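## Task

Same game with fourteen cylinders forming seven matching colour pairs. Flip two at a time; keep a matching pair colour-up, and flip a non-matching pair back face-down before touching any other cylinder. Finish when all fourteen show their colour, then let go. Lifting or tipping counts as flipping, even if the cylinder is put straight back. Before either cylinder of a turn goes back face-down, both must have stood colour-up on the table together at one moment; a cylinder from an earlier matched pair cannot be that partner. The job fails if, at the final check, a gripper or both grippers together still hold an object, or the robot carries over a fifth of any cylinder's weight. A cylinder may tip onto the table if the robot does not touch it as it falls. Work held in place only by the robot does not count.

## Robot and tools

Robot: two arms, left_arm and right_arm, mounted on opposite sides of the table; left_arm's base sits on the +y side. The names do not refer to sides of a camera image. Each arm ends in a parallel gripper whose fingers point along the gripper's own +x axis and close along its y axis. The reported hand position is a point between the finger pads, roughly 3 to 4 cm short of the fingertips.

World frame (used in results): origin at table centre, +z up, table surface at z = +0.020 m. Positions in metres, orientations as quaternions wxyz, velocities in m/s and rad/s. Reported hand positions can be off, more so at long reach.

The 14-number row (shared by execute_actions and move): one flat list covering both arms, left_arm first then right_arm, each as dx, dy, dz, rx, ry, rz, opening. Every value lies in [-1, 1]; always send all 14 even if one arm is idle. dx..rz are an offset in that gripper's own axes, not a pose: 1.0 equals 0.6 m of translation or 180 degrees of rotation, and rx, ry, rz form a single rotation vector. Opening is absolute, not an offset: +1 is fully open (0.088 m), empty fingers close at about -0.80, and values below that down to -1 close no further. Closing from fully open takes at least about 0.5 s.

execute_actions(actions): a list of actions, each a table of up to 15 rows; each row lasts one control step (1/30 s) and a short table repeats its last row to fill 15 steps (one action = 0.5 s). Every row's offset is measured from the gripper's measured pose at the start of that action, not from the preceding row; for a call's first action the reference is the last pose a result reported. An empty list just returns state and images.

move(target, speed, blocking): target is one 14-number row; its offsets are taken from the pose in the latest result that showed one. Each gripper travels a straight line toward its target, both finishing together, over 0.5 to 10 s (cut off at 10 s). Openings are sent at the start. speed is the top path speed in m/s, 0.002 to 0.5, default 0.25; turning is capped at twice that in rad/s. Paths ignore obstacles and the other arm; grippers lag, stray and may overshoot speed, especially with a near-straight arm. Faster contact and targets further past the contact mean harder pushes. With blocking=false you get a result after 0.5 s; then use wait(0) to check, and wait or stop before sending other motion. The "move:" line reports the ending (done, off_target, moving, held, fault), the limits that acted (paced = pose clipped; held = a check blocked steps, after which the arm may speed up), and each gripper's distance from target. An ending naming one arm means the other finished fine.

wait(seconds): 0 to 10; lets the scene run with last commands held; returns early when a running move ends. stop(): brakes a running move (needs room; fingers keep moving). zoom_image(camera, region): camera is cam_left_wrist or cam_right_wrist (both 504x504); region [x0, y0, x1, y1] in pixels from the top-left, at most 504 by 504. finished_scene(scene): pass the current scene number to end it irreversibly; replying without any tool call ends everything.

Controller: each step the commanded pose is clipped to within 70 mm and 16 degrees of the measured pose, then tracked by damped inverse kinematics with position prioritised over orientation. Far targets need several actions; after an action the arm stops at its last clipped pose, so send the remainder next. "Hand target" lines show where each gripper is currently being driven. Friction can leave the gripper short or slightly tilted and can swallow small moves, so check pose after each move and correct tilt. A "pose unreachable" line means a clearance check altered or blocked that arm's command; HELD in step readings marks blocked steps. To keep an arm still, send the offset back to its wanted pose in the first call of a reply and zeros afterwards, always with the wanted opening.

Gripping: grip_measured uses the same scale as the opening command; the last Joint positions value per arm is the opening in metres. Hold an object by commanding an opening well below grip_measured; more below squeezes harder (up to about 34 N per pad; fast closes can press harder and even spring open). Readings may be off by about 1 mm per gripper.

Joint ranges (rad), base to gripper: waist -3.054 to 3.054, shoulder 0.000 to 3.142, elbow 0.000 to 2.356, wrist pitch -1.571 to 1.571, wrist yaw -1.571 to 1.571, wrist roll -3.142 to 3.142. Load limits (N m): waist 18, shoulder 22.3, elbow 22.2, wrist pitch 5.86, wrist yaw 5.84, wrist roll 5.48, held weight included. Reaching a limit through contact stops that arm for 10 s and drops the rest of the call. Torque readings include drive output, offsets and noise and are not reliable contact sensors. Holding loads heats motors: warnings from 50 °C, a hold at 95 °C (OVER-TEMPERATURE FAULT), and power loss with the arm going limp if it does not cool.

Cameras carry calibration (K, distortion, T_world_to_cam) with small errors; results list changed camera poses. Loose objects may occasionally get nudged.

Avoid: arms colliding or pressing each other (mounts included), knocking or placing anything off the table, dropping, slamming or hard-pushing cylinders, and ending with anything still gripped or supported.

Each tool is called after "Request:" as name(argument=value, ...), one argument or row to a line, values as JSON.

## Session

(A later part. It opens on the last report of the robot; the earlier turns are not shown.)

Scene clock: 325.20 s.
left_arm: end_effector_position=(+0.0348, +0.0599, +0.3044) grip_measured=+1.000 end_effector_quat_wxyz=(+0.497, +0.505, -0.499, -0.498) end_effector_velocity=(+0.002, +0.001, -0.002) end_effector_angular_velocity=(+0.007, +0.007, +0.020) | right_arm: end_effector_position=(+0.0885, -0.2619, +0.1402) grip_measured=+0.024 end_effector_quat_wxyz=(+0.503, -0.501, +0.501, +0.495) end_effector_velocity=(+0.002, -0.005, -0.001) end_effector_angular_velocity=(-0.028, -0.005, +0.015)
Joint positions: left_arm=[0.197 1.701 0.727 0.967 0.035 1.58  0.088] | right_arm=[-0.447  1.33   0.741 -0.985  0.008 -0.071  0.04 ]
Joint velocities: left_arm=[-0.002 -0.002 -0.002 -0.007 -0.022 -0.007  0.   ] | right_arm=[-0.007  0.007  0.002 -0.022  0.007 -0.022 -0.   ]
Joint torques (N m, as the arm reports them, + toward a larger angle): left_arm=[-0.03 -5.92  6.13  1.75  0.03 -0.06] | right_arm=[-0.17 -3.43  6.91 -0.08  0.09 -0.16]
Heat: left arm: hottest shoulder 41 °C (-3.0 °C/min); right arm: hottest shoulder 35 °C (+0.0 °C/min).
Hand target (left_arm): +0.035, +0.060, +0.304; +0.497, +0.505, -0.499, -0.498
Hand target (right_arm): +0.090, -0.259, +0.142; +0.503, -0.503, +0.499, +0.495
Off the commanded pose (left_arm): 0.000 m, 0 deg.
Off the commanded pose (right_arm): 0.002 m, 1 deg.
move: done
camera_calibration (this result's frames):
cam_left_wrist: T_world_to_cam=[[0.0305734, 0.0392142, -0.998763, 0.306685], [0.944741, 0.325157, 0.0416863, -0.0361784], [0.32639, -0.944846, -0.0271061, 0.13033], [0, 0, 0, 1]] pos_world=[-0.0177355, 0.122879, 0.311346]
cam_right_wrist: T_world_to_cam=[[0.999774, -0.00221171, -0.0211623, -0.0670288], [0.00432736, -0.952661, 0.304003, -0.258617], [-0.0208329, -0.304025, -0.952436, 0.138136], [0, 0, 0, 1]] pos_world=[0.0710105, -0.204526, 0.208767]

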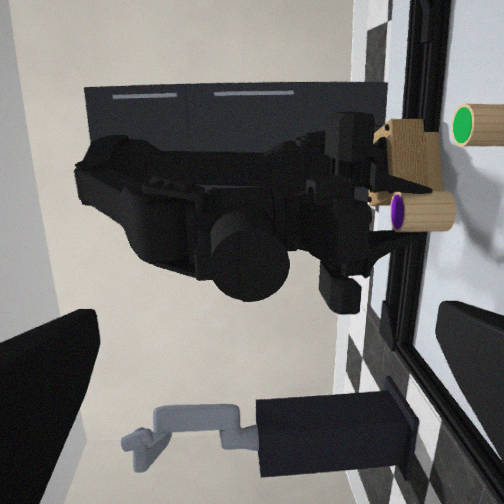

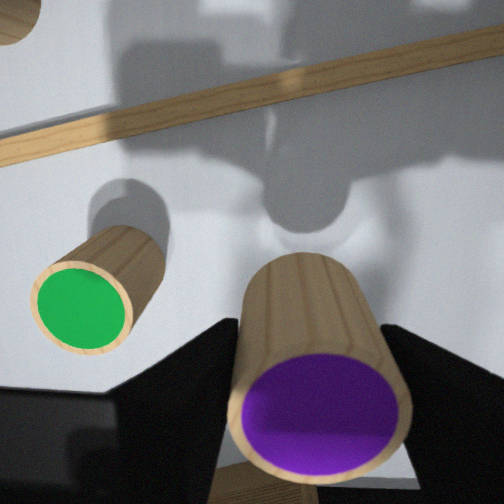

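Request:
move(
  target=[0,0,0,0,0,0,1,0.11,0,-0.003,0,0.002,0,-0.3],
  speed=0.09,
)

Request:
execute_actions(
  actions=[
    [[0,0,0,0,0,0,1,0,0,0,0,0,0,0.5]],
    [[0,0,0,0,0,0,1,0,0,0,0,0,0,0.5]],
  ],
)

Request:
wait(
  seconds=2,
)

Scene clock: 328.63 s.
left_arm: end_effector_position=(+0.0348, +0.0600, +0.3041) grip_measured=+1.000 end_effector_quat_wxyz=(+0.497, +0.505, -0.499, -0.498) end_effector_velocity=(-0.000, +0.001, +0.001) end_effector_angular_velocity=(+0.002, +0.007, +0.005) | right_arm: end_effector_position=(+0.0888, -0.2600, +0.0784) grip_measured=+0.024 end_effector_quat_wxyz=(+0.505, -0.499, +0.498, +0.497) end_effector_velocity=(-0.003, -0.003, -0.001) end_effector_angular_velocity=(-0.011, +0.023, +0.005)
Joint positions: left_arm=[0.197 1.702 0.727 0.967 0.035 1.58  0.088] | right_arm=[-0.447  1.473  0.575 -0.666  0.009 -0.072  0.04 ]
Joint velocities: left_arm=[-0.002 -0.007 -0.002 -0.007 -0.007 -0.007  0.   ] | right_arm=[-0.002  0.002 -0.002 -0.007 -0.022 -0.007 -0.   ]
Joint torques (N m, as the arm reports them, + toward a larger angle): left_arm=[-0.12 -5.98  6.1   1.74  0.   -0.02] | right_arm=[-0.16 -3.32  3.12  0.51  0.   -0.08]
Heat: left arm: hottest shoulder 41 °C (-3.0 °C/min); right arm: hottest elbow 35 °C (-1.0 °C/min).
Hand target (left_arm): +0.035, +0.060, +0.304; +0.497, +0.505, -0.499, -0.498
Hand target (right_arm): +0.089, -0.264, +0.074; +0.501, -0.503, +0.502, +0.494
Off the commanded pose (left_arm): 0.000 m, 0 deg.
Off the commanded pose (right_arm): 0.006 m, 1 deg.
move: done
camera_calibration (this result's frames):
cam_left_wrist: T_world_to_cam=[[0.0305429, 0.0399756, -0.998734, 0.306308], [0.944742, 0.325126, 0.0419053, -0.0362384], [0.326389, -0.944826, -0.0278363, 0.130571], [0, 0, 0, 1]] pos_world=[-0.0177365, 0.122904, 0.311073]
cam_right_wrist: T_world_to_cam=[[0.999797, -0.00201708, -0.0200534, -0.0686523], [0.0039886, -0.955499, 0.294968, -0.238021], [-0.019756, -0.294988, -0.955297, 0.0823678], [0, 0, 0, 1]] pos_world=[0.0712149, -0.20327, 0.147518]

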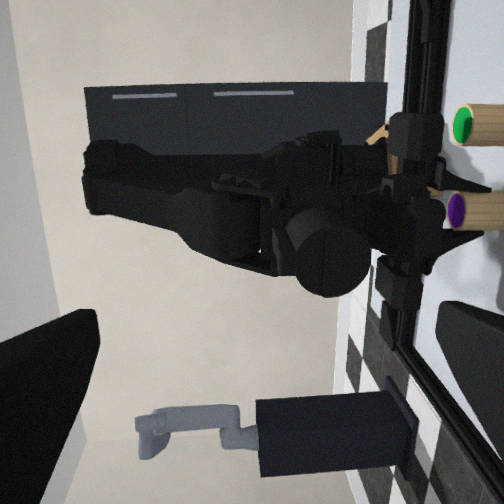

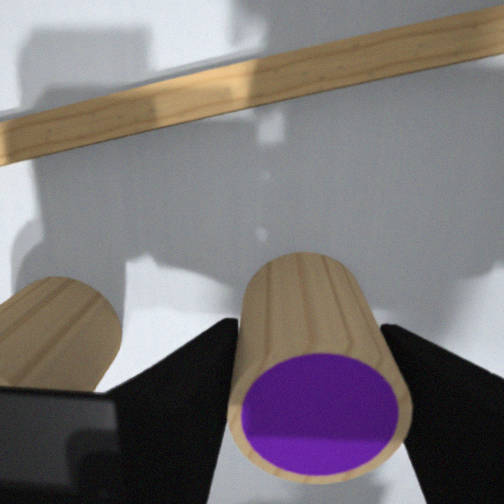

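Scene clock: 329.63 s.
left_arm: end_effector_position=(+0.0348, +0.0600, +0.3041) grip_measured=+1.000 end_effector_quat_wxyz=(+0.497, +0.505, -0.499, -0.498) end_effector_velocity=(-0.000, +0.001, -0.002) end_effector_angular_velocity=(+0.007, +0.008, +0.005) | right_arm: end_effector_position=(+0.0887, -0.2601, +0.0784) grip_measured=+0.500 end_effector_quat_wxyz=(+0.505, -0.499, +0.498, +0.497) end_effector_velocity=(-0.001, -0.000, +0.001) end_effector_angular_velocity=(-0.002, +0.007, +0.005)
Joint positions: left_arm=[0.197 1.702 0.727 0.967 0.035 1.58  0.088] | right_arm=[-0.447  1.473  0.575 -0.666  0.008 -0.072  0.063]
Joint velocities: left_arm=[-0.002 -0.002 -0.002 -0.007 -0.007 -0.007  0.   ] | right_arm=[-0.002 -0.002  0.002 -0.007 -0.007 -0.007 -0.   ]
Joint torques (N m, as the arm reports them, + toward a larger angle): left_arm=[-0.09 -6.09  6.16  1.75 -0.01  0.  ] | right_arm=[ 0.07 -4.37  4.49  0.15  0.   -0.02]
Heat: left arm: hottest shoulder 41 °C (-3.0 °C/min); right arm: hottest elbow 35 °C (-1.0 °C/min).
Hand target (left_arm): +0.035, +0.060, +0.304; +0.497, +0.505, -0.499, -0.498
Hand target (right_arm): +0.089, -0.260, +0.078; +0.505, -0.499, +0.498, +0.497
Off the commanded pose (left_arm): 0.000 m, 0 deg.
Off the commanded pose (right_arm): 0.000 m, 0 deg.
Step readings (end_effector_position; steps 1 to 15: 1st action; 16 to 30: 2nd action):
0: left_arm (+0.0348, +0.0600, +0.3041) | right_arm (+0.0888, -0.2600, +0.0784)
1: left_arm (+0.0348, +0.0600, +0.3041) | right_arm (+0.0888, -0.2602, +0.0784)
2: left_arm (+0.0348, +0.0600, +0.3041) | right_arm (+0.0888, -0.2602, +0.0784)
4: left_arm (+0.0348, +0.0600, +0.3041) | right_arm (+0.0887, -0.2601, +0.0784)
8: left_arm (+0.0348, +0.0600, +0.3041) | right_arm (+0.0887, -0.2601, +0.0784)
15: left_arm (+0.0348, +0.0600, +0.3041) | right_arm (+0.0887, -0.2601, +0.0784)
16: left_arm (+0.0348, +0.0600, +0.3041) | right_arm (+0.0887, -0.2601, +0.0784)
17: left_arm (+0.0348, +0.0600, +0.3041) | right_arm (+0.0887, -0.2601, +0.0784)
19: left_arm (+0.0348, +0.0600, +0.3041) | right_arm (+0.0887, -0.2601, +0.0784)
23: left_arm (+0.0348, +0.0600, +0.3041) | right_arm (+0.0887, -0.2601, +0.0784)
30: end_effector_position above
camera_calibration (this result's frames):
cam_left_wrist: T_world_to_cam=[[0.0305429, 0.0399756, -0.998734, 0.306308], [0.944742, 0.325126, 0.0419053, -0.0362384], [0.326389, -0.944826, -0.0278363, 0.130571], [0, 0, 0, 1]] pos_world=[-0.0177365, 0.122904, 0.311073]
cam_right_wrist: T_world_to_cam=[[0.999789, -0.00202182, -0.0204629, -0.0685541], [0.00411194, -0.955395, 0.295301, -0.238139], [-0.0201472, -0.295323, -0.955185, 0.0821912], [0, 0, 0, 1]] pos_world=[0.0711747, -0.203383, 0.147428]

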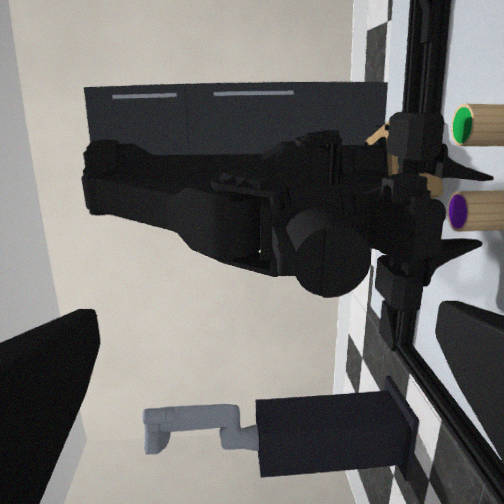

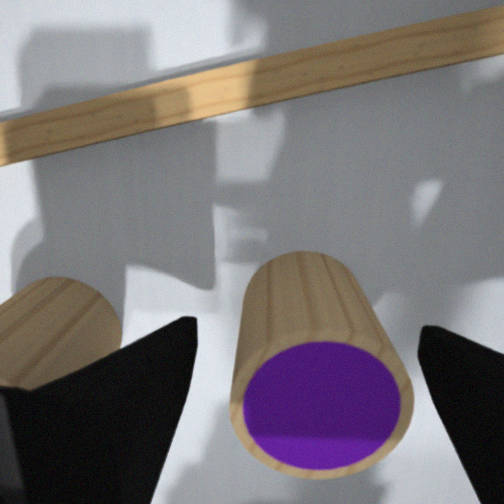

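Scene clock: 331.63 s.
left_arm: end_effector_position=(+0.0348, +0.0600, +0.3041) grip_measured=+1.000 end_effector_quat_wxyz=(+0.497, +0.505, -0.499, -0.498) end_effector_velocity=(-0.000, +0.001, -0.002) end_effector_angular_velocity=(+0.007, +0.008, +0.005) | right_arm: end_effector_position=(+0.0888, -0.2600, +0.0784) grip_measured=+0.500 end_effector_quat_wxyz=(+0.505, -0.499, +0.498, +0.497) end_effector_velocity=(-0.001, -0.002, -0.000) end_effector_angular_velocity=(-0.007, +0.008, +0.020)
Joint positions: left_arm=[0.197 1.702 0.727 0.967 0.035 1.58  0.088] | right_arm=[-0.447  1.473  0.575 -0.666  0.008 -0.072  0.063]
Joint velocities: left_arm=[-0.002 -0.002 -0.002 -0.007 -0.007 -0.007  0.   ] | right_arm=[-0.002 -0.002 -0.002 -0.007 -0.007 -0.022 -0.   ]
Joint torques (N m, as the arm reports them, + toward a larger angle): left_arm=[-0.17 -6.13  6.13  1.73  0.   -0.07] | right_arm=[ 0.05 -4.37  4.46  0.14 -0.01 -0.01]
Heat: left arm: hottest shoulder 41 °C (-3.0 °C/min); right arm: hottest elbow 35 °C (-1.0 °C/min).
Hand target (left_arm): +0.035, +0.060, +0.304; +0.497, +0.505, -0.499, -0.498
Hand target (right_arm): +0.089, -0.260, +0.078; +0.505, -0.499, +0.498, +0.497
Off the commanded pose (left_arm): 0.000 m, 0 deg.
Off the commanded pose (right_arm): 0.000 m, 0 deg.
wait: 2.00 s; at rest by 0.17 s
camera_calibration (this result's frames):
cam_left_wrist: T_world_to_cam=[[0.0305429, 0.0399756, -0.998734, 0.306308], [0.944742, 0.325126, 0.0419053, -0.0362384], [0.326389, -0.944826, -0.0278363, 0.130571], [0, 0, 0, 1]] pos_world=[-0.0177365, 0.122904, 0.311073]
cam_right_wrist: T_world_to_cam=[[0.999789, -0.00201404, -0.0204336, -0.0685638], [0.00410309, -0.955508, 0.294938, -0.238026], [-0.0201185, -0.294959, -0.955298, 0.0824072], [0, 0, 0, 1]] pos_world=[0.0711839, -0.203267, 0.147525]

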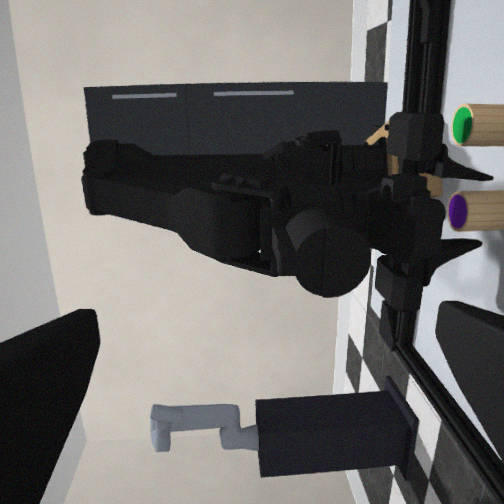

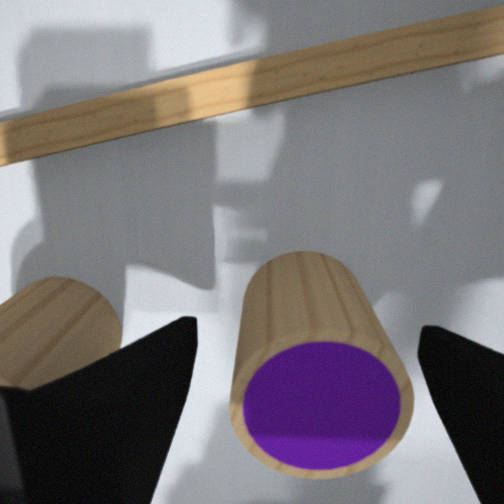

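Request:
execute_actions(
  actions=[
    [[0,0,0,0,0,0,1,0,0,0,0,0,0,-0.3]],
    [[0,0,0,0,0,0,1,0,0,0,0,0,0,-0.3]],
  ],
)

Request:
move(
  target=[0,0,0,0,0,0,1,-0.1,0,0,0,-0.003,0,-0.3],
  speed=0.2,
)

Request:
move(
  target=[0,0,0,0,0,0,1,-0.267,0.093,0.325,0,-0.499,0,-0.3],
  speed=0.3,
)

Scene clock: 335.17 s.
left_arm: end_effector_position=(+0.0348, +0.0600, +0.3041) grip_measured=+1.000 end_effector_quat_wxyz=(+0.497, +0.505, -0.499, -0.498) end_effector_velocity=(-0.000, +0.000, -0.004) end_effector_angular_velocity=(+0.012, -0.007, +0.005) | right_arm: end_effector_position=(+0.0889, -0.2600, +0.0784) grip_measured=+0.024 end_effector_quat_wxyz=(+0.506, -0.499, +0.498, +0.497) end_effector_velocity=(-0.001, +0.001, -0.000) end_effector_angular_velocity=(+0.008, +0.007, +0.005)
Joint positions: left_arm=[0.197 1.702 0.727 0.967 0.035 1.58  0.088] | right_arm=[-0.447  1.473  0.575 -0.666  0.009 -0.072  0.04 ]
Joint velocities: left_arm=[-0.002  0.002 -0.002 -0.007 -0.007  0.007  0.   ] | right_arm=[-0.002 -0.002 -0.002  0.007 -0.007 -0.007 -0.   ]
Joint torques (N m, as the arm reports them, + toward a larger angle): left_arm=[-0.02 -6.08  6.13  1.71 -0.01 -0.05] | right_arm=[ 0.06 -4.41  4.51  0.15 -0.01 -0.03]
Heat: left arm: hottest shoulder 41 °C (-3.0 °C/min); right arm: hottest elbow 35 °C (-1.0 °C/min).
Hand target (left_arm): +0.035, +0.060, +0.304; +0.497, +0.505, -0.499, -0.498
Hand target (right_arm): +0.089, -0.260, +0.078; +0.506, -0.499, +0.498, +0.497
Off the commanded pose (left_arm): 0.000 m, 0 deg.
Off the commanded pose (right_arm): 0.000 m, 0 deg.
Step readings (end_effector_position; steps 1 to 15: 1st action; 16 to 30: 2nd action):
0: left_arm (+0.0348, +0.0600, +0.3041) | right_arm (+0.0888, -0.2600, +0.0784)
1: left_arm (+0.0348, +0.0600, +0.3041) | right_arm (+0.0888, -0.2600, +0.0784)
2: left_arm (+0.0348, +0.0600, +0.3041) | right_arm (+0.0888, -0.2600, +0.0784)
4: left_arm (+0.0348, +0.0600, +0.3041) | right_arm (+0.0888, -0.2600, +0.0784)
8: left_arm (+0.0348, +0.0600, +0.3041) | right_arm (+0.0889, -0.2600, +0.0784)
15: left_arm (+0.0348, +0.0600, +0.3041) | right_arm (+0.0889, -0.2600, +0.0784)
16: left_arm (+0.0348, +0.0600, +0.3041) | right_arm (+0.0889, -0.2600, +0.0784)
17: left_arm (+0.0348, +0.0600, +0.3041) | right_arm (+0.0889, -0.2600, +0.0784)
19: left_arm (+0.0348, +0.0600, +0.3041) | right_arm (+0.0889, -0.2600, +0.0784)
23: left_arm (+0.0348, +0.0600, +0.3041) | right_arm (+0.0889, -0.2600, +0.0784)
30: end_effector_position above
camera_calibration (this result's frames):
cam_left_wrist: T_world_to_cam=[[0.0305429, 0.0399756, -0.998734, 0.306308], [0.944742, 0.325126, 0.0419053, -0.0362384], [0.326389, -0.944826, -0.0278363, 0.130571], [0, 0, 0, 1]] pos_world=[-0.0177365, 0.122904, 0.311073]
cam_right_wrist: T_world_to_cam=[[0.999812, -0.00202313, -0.0192928, -0.0688292], [0.00375958, -0.955481, 0.295028, -0.23801], [-0.0190308, -0.295045, -0.955294, 0.0822887], [0, 0, 0, 1]] pos_world=[0.0712771, -0.203275, 0.147502]

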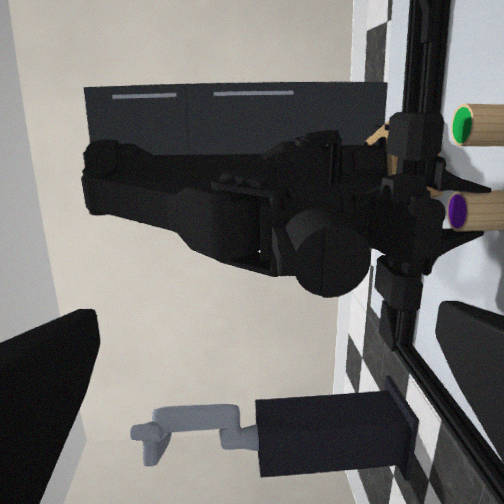

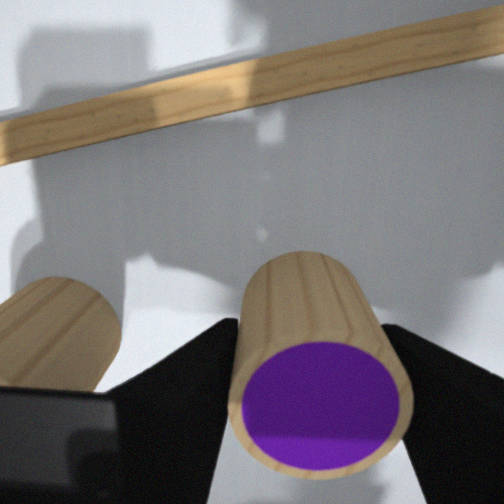

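Scene clock: 336.03 s.
left_arm: end_effector_position=(+0.0348, +0.0600, +0.3041) grip_measured=+1.000 end_effector_quat_wxyz=(+0.497, +0.505, -0.499, -0.498) end_effector_velocity=(-0.005, +0.001, -0.009) end_effector_angular_velocity=(+0.032, +0.009, -0.015) | right_arm: end_effector_position=(+0.0886, -0.2637, +0.1339) grip_measured=+0.024 end_effector_quat_wxyz=(+0.504, -0.501, +0.500, +0.495) end_effector_velocity=(-0.001, -0.002, +0.004) end_effector_angular_velocity=(-0.002, +0.008, +0.005)
Joint positions: left_arm=[0.197 1.702 0.727 0.967 0.035 1.58  0.088] | right_arm=[-0.447  1.33   0.715 -0.956  0.009 -0.072  0.04 ]
Joint velocities: left_arm=[-0.007  0.002 -0.007 -0.022  0.007 -0.007  0.   ] | right_arm=[-0.002 -0.012  0.007 -0.022 -0.007 -0.007 -0.   ]
Joint torques (N m, as the arm reports them, + toward a larger angle): left_arm=[-0.11 -6.01  6.2   1.75  0.04 -0.03] | right_arm=[ 0.23 -4.9   7.   -0.09 -0.03  0.04]
Heat: left arm: hottest shoulder 41 °C (-2.0 °C/min); right arm: hottest elbow 35 °C (-1.0 °C/min).
Hand target (left_arm): +0.035, +0.060, +0.304; +0.497, +0.505, -0.499, -0.498
Hand target (right_arm): +0.088, -0.260, +0.138; +0.508, -0.497, +0.496, +0.500
Off the commanded pose (left_arm): 0.000 m, 0 deg.
Off the commanded pose (right_arm): 0.006 m, 1 deg.
move: done
camera_calibration (this result's frames):
cam_left_wrist: T_world_to_cam=[[0.0305429, 0.0399756, -0.998734, 0.306308], [0.944742, 0.325126, 0.0419053, -0.0362384], [0.326389, -0.944826, -0.0278363, 0.130571], [0, 0, 0, 1]] pos_world=[-0.0177365, 0.122904, 0.311073]
cam_right_wrist: T_world_to_cam=[[0.9998, -0.00217209, -0.019877, -0.0674337], [0.00393885, -0.95321, 0.302285, -0.258307], [-0.0196036, -0.302302, -0.95301, 0.131967], [0, 0, 0, 1]] pos_world=[0.0710247, -0.206473, 0.202508]

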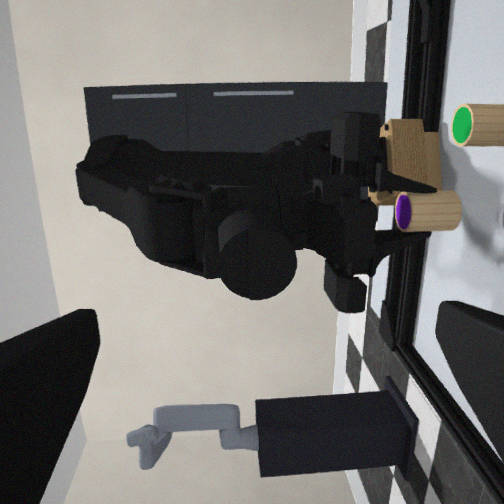

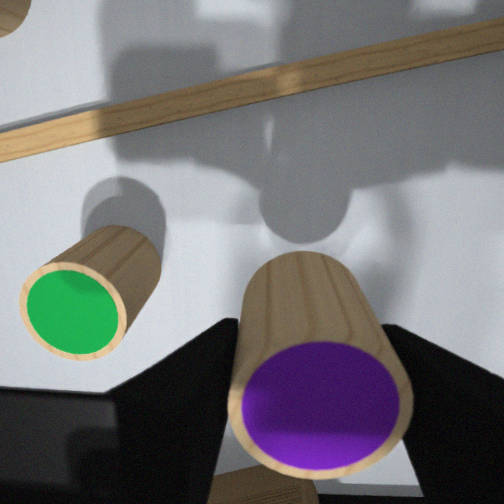

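Scene clock: 339.17 s.
left_arm: end_effector_position=(+0.0348, +0.0600, +0.3041) grip_measured=+1.000 end_effector_quat_wxyz=(+0.497, +0.505, -0.499, -0.498) end_effector_velocity=(-0.000, +0.001, +0.002) end_effector_angular_velocity=(-0.007, +0.007, +0.005) | right_arm: end_effector_position=(+0.0322, -0.0682, +0.2999) grip_measured=+0.024 end_effector_quat_wxyz=(+0.707, +0.007, +0.001, +0.707) end_effector_velocity=(-0.002, +0.001, -0.000) end_effector_angular_velocity=(+0.002, -0.022, +0.010)
Joint positions: left_arm=[0.197 1.702 0.727 0.967 0.035 1.58  0.088] | right_arm=[-0.201  1.373  0.501  0.881  0.167  0.009  0.04 ]
Joint velocities: left_arm=[-0.002 -0.002 -0.002  0.007 -0.007 -0.007  0.   ] | right_arm=[ 0.002  0.007  0.002  0.007 -0.007 -0.022 -0.   ]
Joint torques (N m, as the arm reports them, + toward a larger angle): left_arm=[-0.09 -5.94  6.11  1.76 -0.02 -0.07] | right_arm=[ 0.31 -4.45  5.    2.03  0.12 -0.14]
Heat: left arm: hottest shoulder 41 °C (-2.0 °C/min); right arm: hottest elbow 35 °C (-1.0 °C/min).
Hand target (left_arm): +0.035, +0.060, +0.304; +0.497, +0.505, -0.499, -0.498
Hand target (right_arm): +0.032, -0.069, +0.293; +0.707, -0.001, +0.002, +0.707
Off the commanded pose (left_arm): 0.000 m, 0 deg.
Off the commanded pose (right_arm): 0.007 m, 1 deg.
move: done
camera_calibration (this result's frames):
cam_left_wrist: T_world_to_cam=[[0.0305429, 0.0399756, -0.998734, 0.306308], [0.944742, 0.325126, 0.0419053, -0.0362384], [0.326389, -0.944826, -0.0278363, 0.130571], [0, 0, 0, 1]] pos_world=[-0.0177365, 0.122904, 0.311073]
cam_right_wrist: T_world_to_cam=[[0.999549, 0.0295377, -0.00545365, -0.00940747], [0.00341285, -0.292071, -0.95639, 0.300737], [-0.0298425, 0.95594, -0.29204, 0.236082], [0, 0, 0, 1]] pos_world=[0.0154221, -0.137566, 0.356516]

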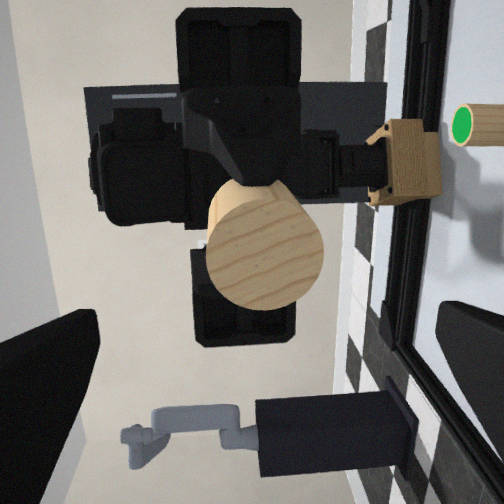

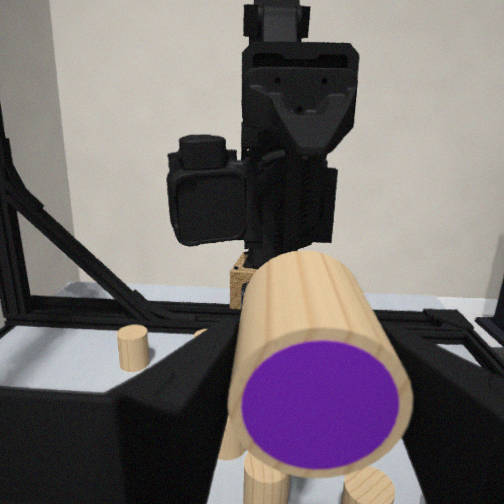

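Request:
move(
  target=[0.126,0.003,0.003,0,0,0.002,1,0,0,0,0,0,0,-0.3],
  speed=0.13,
)

Scene clock: 341.47 s.
left_arm: end_effector_position=(+0.0341, -0.0129, +0.3055) grip_measured=+1.000 end_effector_quat_wxyz=(+0.498, +0.503, -0.502, -0.498) end_effector_velocity=(-0.000, -0.002, -0.005) end_effector_angular_velocity=(+0.022, +0.008, +0.005) | right_arm: end_effector_position=(+0.0321, -0.0681, +0.2996) grip_measured=+0.024 end_effector_quat_wxyz=(+0.707, +0.007, +0.001, +0.707) end_effector_velocity=(-0.000, -0.001, +0.001) end_effector_angular_velocity=(+0.007, -0.006, +0.005)
Joint positions: left_arm=[0.189 1.937 1.041 0.895 0.031 1.58  0.088] | right_arm=[-0.2    1.374  0.5    0.882  0.168  0.009  0.04 ]
Joint velocities: left_arm=[-0.002  0.007  0.007 -0.022 -0.007 -0.007  0.   ] | right_arm=[-0.002 -0.002 -0.002  0.007 -0.007 -0.007  0.   ]
Joint torques (N m, as the arm reports them, + toward a larger angle): left_arm=[-0.25 -6.85  7.53  1.59 -0.21 -0.05] | right_arm=[ 0.05 -5.26  6.21  1.74  0.01  0.  ]
Heat: left arm: hottest shoulder 41 °C (-1.0 °C/min); right arm: hottest elbow 35 °C (-1.0 °C/min).
Hand target (left_arm): +0.034, -0.016, +0.305; +0.498, +0.504, -0.501, -0.497
Hand target (right_arm): +0.032, -0.068, +0.300; +0.707, +0.007, +0.001, +0.707
Off the commanded pose (left_arm): 0.003 m, 0 deg.
Off the commanded pose (right_arm): 0.000 m, 0 deg.
move: done
camera_calibration (this result's frames):
cam_left_wrist: T_world_to_cam=[[0.0309341, 0.0333855, -0.998964, 0.310598], [0.945966, 0.321785, 0.040047, -0.0114471], [0.322788, -0.946224, -0.0216274, 0.0602232], [0, 0, 0, 1]] pos_world=[-0.0182188, 0.0502987, 0.312037]
cam_right_wrist: T_world_to_cam=[[0.999551, 0.0295326, -0.005023, -0.00943874], [0.00383458, -0.292431, -0.956279, 0.300362], [-0.0297102, 0.95583, -0.292413, 0.236031], [0, 0, 0, 1]] pos_world=[0.0152953, -0.137491, 0.356201]

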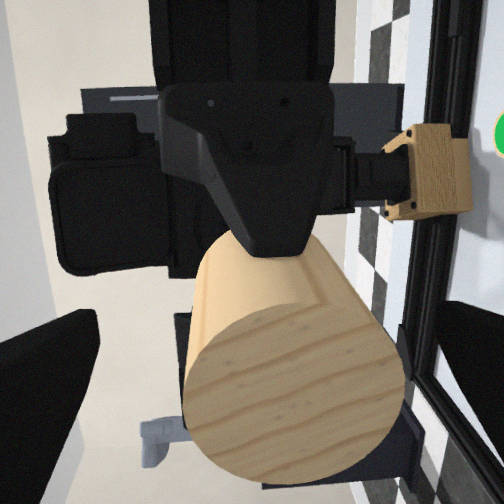

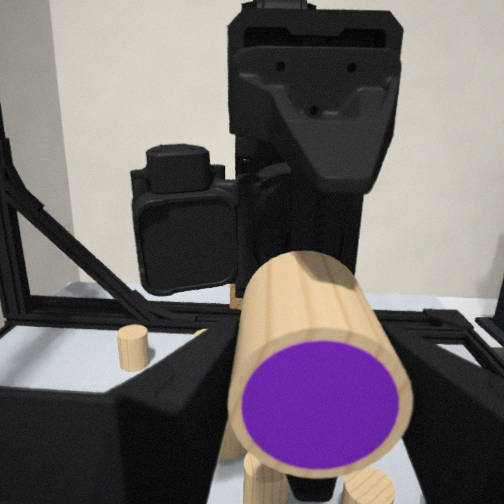

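Request:
execute_actions(
  actions=[
    [[0,0,0,0,0,0,-0.3,0,0,0,0,0,0,-0.3]],
    [[0,0,0,0,0,0,-0.3,0,0,0,0,0,0,-0.3]],
    [[0,0,0,0,0,0,-0.3,0,0,0,0,0,0,1]],
  ],
)

Request:
move(
  target=[-0.18,0.005,0,0,0,0,-0.3,0,0,0,-0.005,0,0,1],
  speed=0.25,
)

Request:
move(
  target=[-0.203,-0.242,-0.087,0,0,-0.497,-0.3,-0.04,0.122,-0.232,0,0.503,0,0.5],
  speed=0.3,
)

Scene clock: 346.30 s.
left_arm: end_effector_position=(+0.0341, -0.0132, +0.3052) grip_measured=+0.041 end_effector_quat_wxyz=(+0.497, +0.503, -0.502, -0.498) end_effector_velocity=(-0.000, +0.001, -0.000) end_effector_angular_velocity=(-0.002, +0.022, +0.005) | right_arm: end_effector_position=(+0.0320, -0.0681, +0.2995) grip_measured=+0.998 end_effector_quat_wxyz=(+0.707, +0.006, +0.001, +0.707) end_effector_velocity=(-0.000, -0.001, -0.002) end_effector_angular_velocity=(-0.007, -0.009, +0.005)
Joint positions: left_arm=[0.189 1.938 1.042 0.895 0.031 1.581 0.041] | right_arm=[-0.2    1.374  0.5    0.882  0.167  0.009  0.088]
Joint velocities: left_arm=[-0.002 -0.002 -0.007  0.007 -0.007 -0.022 -0.   ] | right_arm=[-0.002 -0.002 -0.002 -0.007 -0.007 -0.007  0.005]
Joint torques (N m, as the arm reports them, + toward a larger angle): left_arm=[-0.18 -7.77  6.31  1.75  0.02 -0.02] | right_arm=[ 0.06 -5.18  6.25  1.83  0.    0.  ]
Heat: left arm: hottest shoulder 41 °C (-1.0 °C/min); right arm: hottest elbow 35 °C (-1.0 °C/min).
Hand target (left_arm): +0.034, -0.013, +0.305; +0.497, +0.503, -0.502, -0.498
Hand target (right_arm): +0.032, -0.068, +0.299; +0.707, +0.006, +0.001, +0.707
Off the commanded pose (left_arm): 0.000 m, 0 deg.
Off the commanded pose (right_arm): 0.000 m, 0 deg.
Step readings (end_effector_position; steps 1 to 15: 1st action; 16 to 30: 2nd action; 31 to 45: 3rd action):
0: left_arm (+0.0341, -0.0132, +0.3052) | right_arm (+0.0321, -0.0681, +0.2996)
1: left_arm (+0.0341, -0.0132, +0.3052) | right_arm (+0.0321, -0.0681, +0.2996)
2: left_arm (+0.0341, -0.0132, +0.3052) | right_arm (+0.0321, -0.0681, +0.2996)
4: left_arm (+0.0341, -0.0132, +0.3052) | right_arm (+0.0321, -0.0681, +0.2996)
8: left_arm (+0.0341, -0.0132, +0.3052) | right_arm (+0.0321, -0.0681, +0.2996)
15: left_arm (+0.0341, -0.0132, +0.3052) | right_arm (+0.0321, -0.0681, +0.2995)
16: left_arm (+0.0341, -0.0132, +0.3052) | right_arm (+0.0321, -0.0681, +0.2995)
17: left_arm (+0.0341, -0.0132, +0.3052) | right_arm (+0.0321, -0.0681, +0.2995)
19: left_arm (+0.0341, -0.0132, +0.3052) | right_arm (+0.0321, -0.0681, +0.2995)
23: left_arm (+0.0341, -0.0132, +0.3052) | right_arm (+0.0321, -0.0681, +0.2995)
30: left_arm (+0.0341, -0.0132, +0.3052) | right_arm (+0.0321, -0.0681, +0.2995)
31: left_arm (+0.0341, -0.0132, +0.3052) | right_arm (+0.0321, -0.0681, +0.2995)
32: left_arm (+0.0341, -0.0132, +0.3052) | right_arm (+0.0320, -0.0681, +0.2995)
34: left_arm (+0.0341, -0.0132, +0.3052) | right_arm (+0.0320, -0.0681, +0.2995)
38: left_arm (+0.0341, -0.0132, +0.3052) | right_arm (+0.0320, -0.0681, +0.2995)
45: end_effector_position above
camera_calibration (this result's frames):
cam_left_wrist: T_world_to_cam=[[0.0312908, 0.0341475, -0.998927, 0.310319], [0.945951, 0.321754, 0.0406302, -0.0115319], [0.322796, -0.946207, -0.022234, 0.0601329], [0, 0, 0, 1]] pos_world=[-0.0182121, 0.050012, 0.311791]
cam_right_wrist: T_world_to_cam=[[0.99954, 0.029912, -0.00496729, -0.00937219], [0.00401017, -0.292789, -0.956169, 0.300221], [-0.0300553, 0.955709, -0.292774, 0.236115], [0, 0, 0, 1]] pos_world=[0.0152604, -0.137476, 0.356144]

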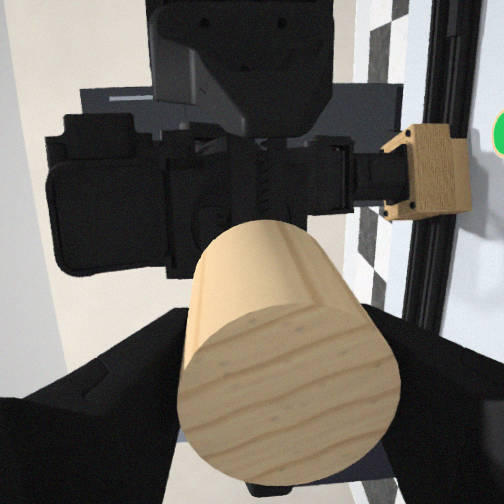

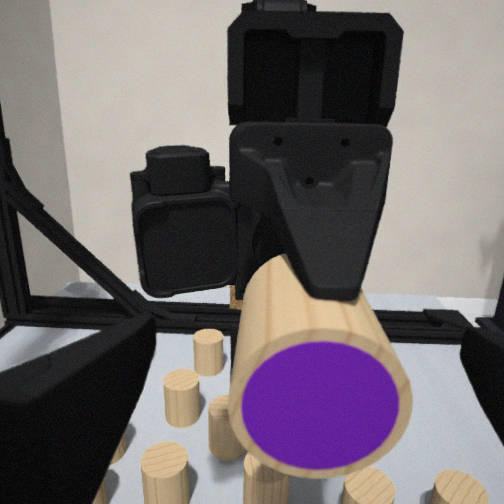

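Scene clock: 347.30 s.
left_arm: end_effector_position=(+0.0333, +0.0925, +0.3059) grip_measured=+0.039 end_effector_quat_wxyz=(+0.497, +0.506, -0.499, -0.499) end_effector_velocity=(-0.002, +0.004, +0.000) end_effector_angular_velocity=(+0.002, -0.007, -0.010) | right_arm: end_effector_position=(+0.0321, -0.0681, +0.2995) grip_measured=+1.000 end_effector_quat_wxyz=(+0.707, +0.003, -0.002, +0.707) end_effector_velocity=(-0.000, -0.000, +0.005) end_effector_angular_velocity=(+0.017, +0.010, +0.005)
Joint positions: left_arm=[0.196 1.579 0.602 0.968 0.035 1.581 0.041] | right_arm=[-0.2    1.374  0.5    0.882  0.168 -0.     0.088]
Joint velocities: left_arm=[-0.002 -0.017 -0.012 -0.007  0.007  0.007 -0.   ] | right_arm=[-0.002 -0.007  0.002  0.007 -0.007  0.007  0.   ]
Joint torques (N m, as the arm reports them, + toward a larger angle): left_arm=[ 0.22 -6.4   5.5   1.7   0.19 -0.05] | right_arm=[ 0.05 -5.2   6.19  1.85  0.01 -0.18]
Heat: left arm: hottest shoulder 41 °C (-1.0 °C/min); right arm: hottest elbow 35 °C (-1.0 °C/min).
Hand target (left_arm): +0.033, +0.095, +0.309; +0.497, +0.503, -0.502, -0.498
Hand target (right_arm): +0.032, -0.068, +0.299; +0.707, +0.001, -0.005, +0.707
Off the commanded pose (left_arm): 0.003 m, 0 deg.
Off the commanded pose (right_arm): 0.000 m, 0 deg.
move: done
camera_calibration (this result's frames):
cam_left_wrist: T_world_to_cam=[[0.0308999, 0.0407388, -0.998692, 0.306748], [0.944728, 0.325091, 0.0424914, -0.0456428], [0.326396, -0.944805, -0.0284418, 0.162057], [0, 0, 0, 1]] pos_world=[-0.0192533, 0.155454, 0.312896]
cam_right_wrist: T_world_to_cam=[[0.999557, 0.0294583, 0.0041809, -0.0122009], [0.012628, -0.292788, -0.956094, 0.299922], [-0.0269408, 0.955724, -0.29303, 0.236095], [0, 0, 0, 1]] pos_world=[0.0147687, -0.137468, 0.355987]

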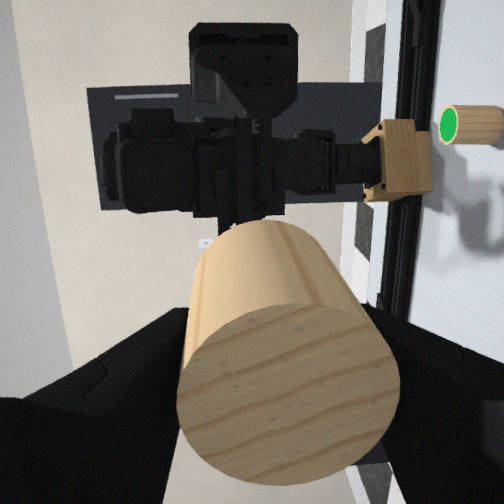

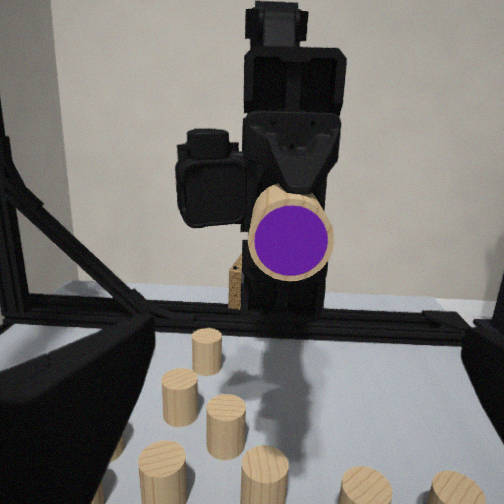

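Scene clock: 350.37 s.
left_arm: end_effector_position=(+0.0838, +0.2172, +0.1614) grip_measured=+0.036 end_effector_quat_wxyz=(+0.006, +0.707, +0.003, -0.707) end_effector_velocity=(+0.000, -0.000, +0.002) end_effector_angular_velocity=(+0.013, -0.005, +0.005) | right_arm: end_effector_position=(-0.0382, -0.0923, +0.1622) grip_measured=+0.500 end_effector_quat_wxyz=(+0.505, -0.499, +0.497, +0.499) end_effector_velocity=(-0.001, -0.004, +0.007) end_effector_angular_velocity=(-0.023, +0.001, -0.005)
Joint positions: left_arm=[ 0.359  1.772  1.158 -0.952  0.001  1.76   0.041] | right_arm=[-0.069  2.     1.569 -1.134  0.01   0.303  0.063]
Joint velocities: left_arm=[-0.002  0.007  0.017 -0.022 -0.007 -0.007 -0.   ] | right_arm=[ 0.002 -0.002  0.027 -0.051 -0.007  0.007 -0.   ]
Joint torques (N m, as the arm reports them, + toward a larger angle): left_arm=[ 0.15 -5.32  6.64 -0.02 -0.15  0.11] | right_arm=[ 0.26 -7.81  6.88 -0.04 -0.1   0.16]
Heat: left arm: hottest shoulder 41 °C (+0.0 °C/min); right arm: hottest elbow 35 °C (+0.0 °C/min).
Hand target (left_arm): +0.086, +0.215, +0.162; +0.005, +0.709, +0.003, -0.705
Hand target (right_arm): -0.040, -0.091, +0.159; +0.503, -0.500, +0.500, +0.496
Off the commanded pose (left_arm): 0.003 m, 1 deg.
Off the commanded pose (right_arm): 0.004 m, 1 deg.
move: done
camera_calibration (this result's frames):
cam_left_wrist: T_world_to_cam=[[0.00854184, 0.999579, 0.0277121, -0.216197], [0.946796, -0.0170008, 0.321386, -0.0985593], [0.321722, 0.0234925, -0.946543, 0.197574], [0, 0, 0, 1]] pos_world=[0.0315982, 0.209789, 0.224679]
cam_right_wrist: T_world_to_cam=[[0.999775, 0.00224571, -0.0210779, 0.060891], [0.0083138, -0.956241, 0.292462, -0.101441], [-0.0194988, -0.292571, -0.956045, 0.209691], [0, 0, 0, 1]] pos_world=[-0.0559452, -0.0357891, 0.231425]

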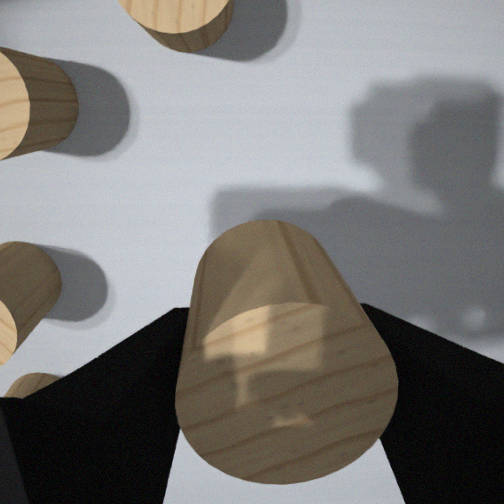

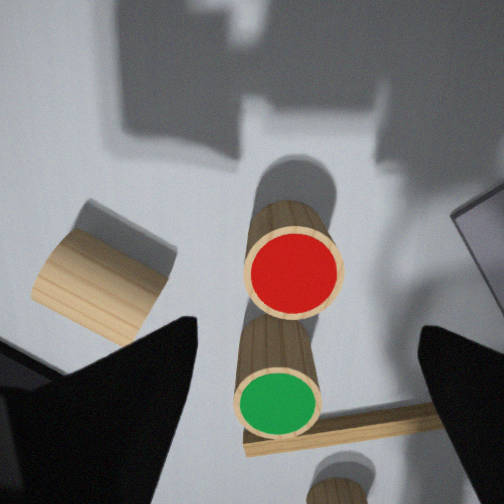

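Aligned. L cmd .0695, R cmd .078.

Request:
move(
  target=[0.153,0,0,0.004,0,-0.005,-0.3,0.141,0,-0.007,0,0.004,0,0.5],
  speed=0.09,
)

Scene clock: 353.00 s.
left_arm: end_effector_position=(+0.0841, +0.2159, +0.0749) grip_measured=+0.034 end_effector_quat_wxyz=(+0.000, +0.707, +0.003, -0.707) end_effector_velocity=(-0.000, +0.002, +0.000) end_effector_angular_velocity=(+0.009, -0.006, +0.020) | right_arm: end_effector_position=(-0.0385, -0.0914, +0.0857) grip_measured=+0.500 end_effector_quat_wxyz=(+0.507, -0.495, +0.495, +0.503) end_effector_velocity=(-0.002, -0.003, +0.000) end_effector_angular_velocity=(-0.013, +0.019, -0.009)
Joint positions: left_arm=[ 0.359  1.957  1.007 -0.624  0.     1.769  0.041] | right_arm=[-0.069  2.089  1.381 -0.846  0.01   0.303  0.063]
Joint velocities: left_arm=[-0.002 -0.002 -0.002 -0.007 -0.007 -0.022  0.   ] | right_arm=[-0.002 -0.002 -0.002 -0.007 -0.022  0.007 -0.   ]
Joint torques (N m, as the arm reports them, + toward a larger angle): left_arm=[-0.09 -4.99  4.15  0.99 -0.04  0.1 ] | right_arm=[ 0.03 -8.13  3.69  0.27 -0.09 -0.03]
Heat: left arm: hottest shoulder 41 °C (-1.0 °C/min); right arm: hottest elbow 35 °C (+0.0 °C/min).
Hand target (left_arm): +0.084, +0.217, +0.070; -0.004, +0.707, +0.004, -0.707
Hand target (right_arm): -0.037, -0.096, +0.078; +0.502, -0.502, +0.500, +0.496
Off the commanded pose (left_arm): 0.005 m, 1 deg.
Off the commanded pose (right_arm): 0.009 m, 1 deg.
move: off_target (right_arm)
camera_calibration (this result's frames):
cam_left_wrist: T_world_to_cam=[[0.0173494, 0.999215, 0.0356118, -0.213746], [0.946994, -0.0278489, 0.320042, -0.0686721], [0.320782, 0.0281716, -0.946734, 0.114724], [0, 0, 0, 1]] pos_world=[0.0319391, 0.208434, 0.138203]
cam_right_wrist: T_world_to_cam=[[0.999687, 0.0025073, -0.0249058, 0.059965], [0.00942487, -0.959452, 0.281713, -0.077538], [-0.0231896, -0.281859, -0.959175, 0.137944], [0, 0, 0, 1]] pos_world=[-0.0560166, -0.0356635, 0.15565]

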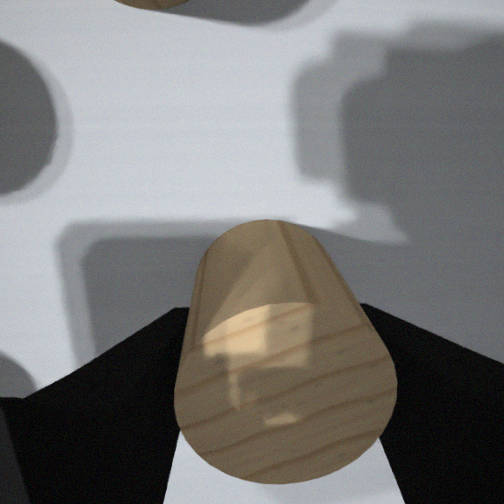

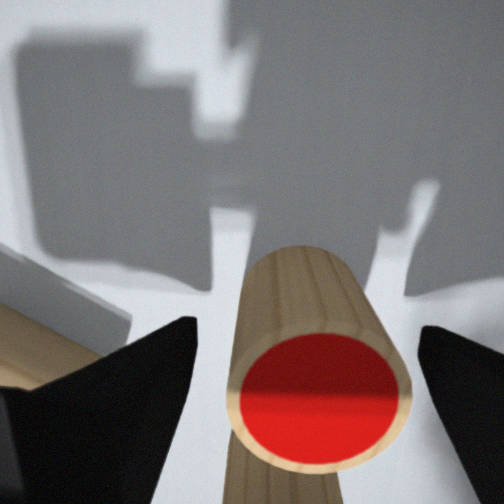

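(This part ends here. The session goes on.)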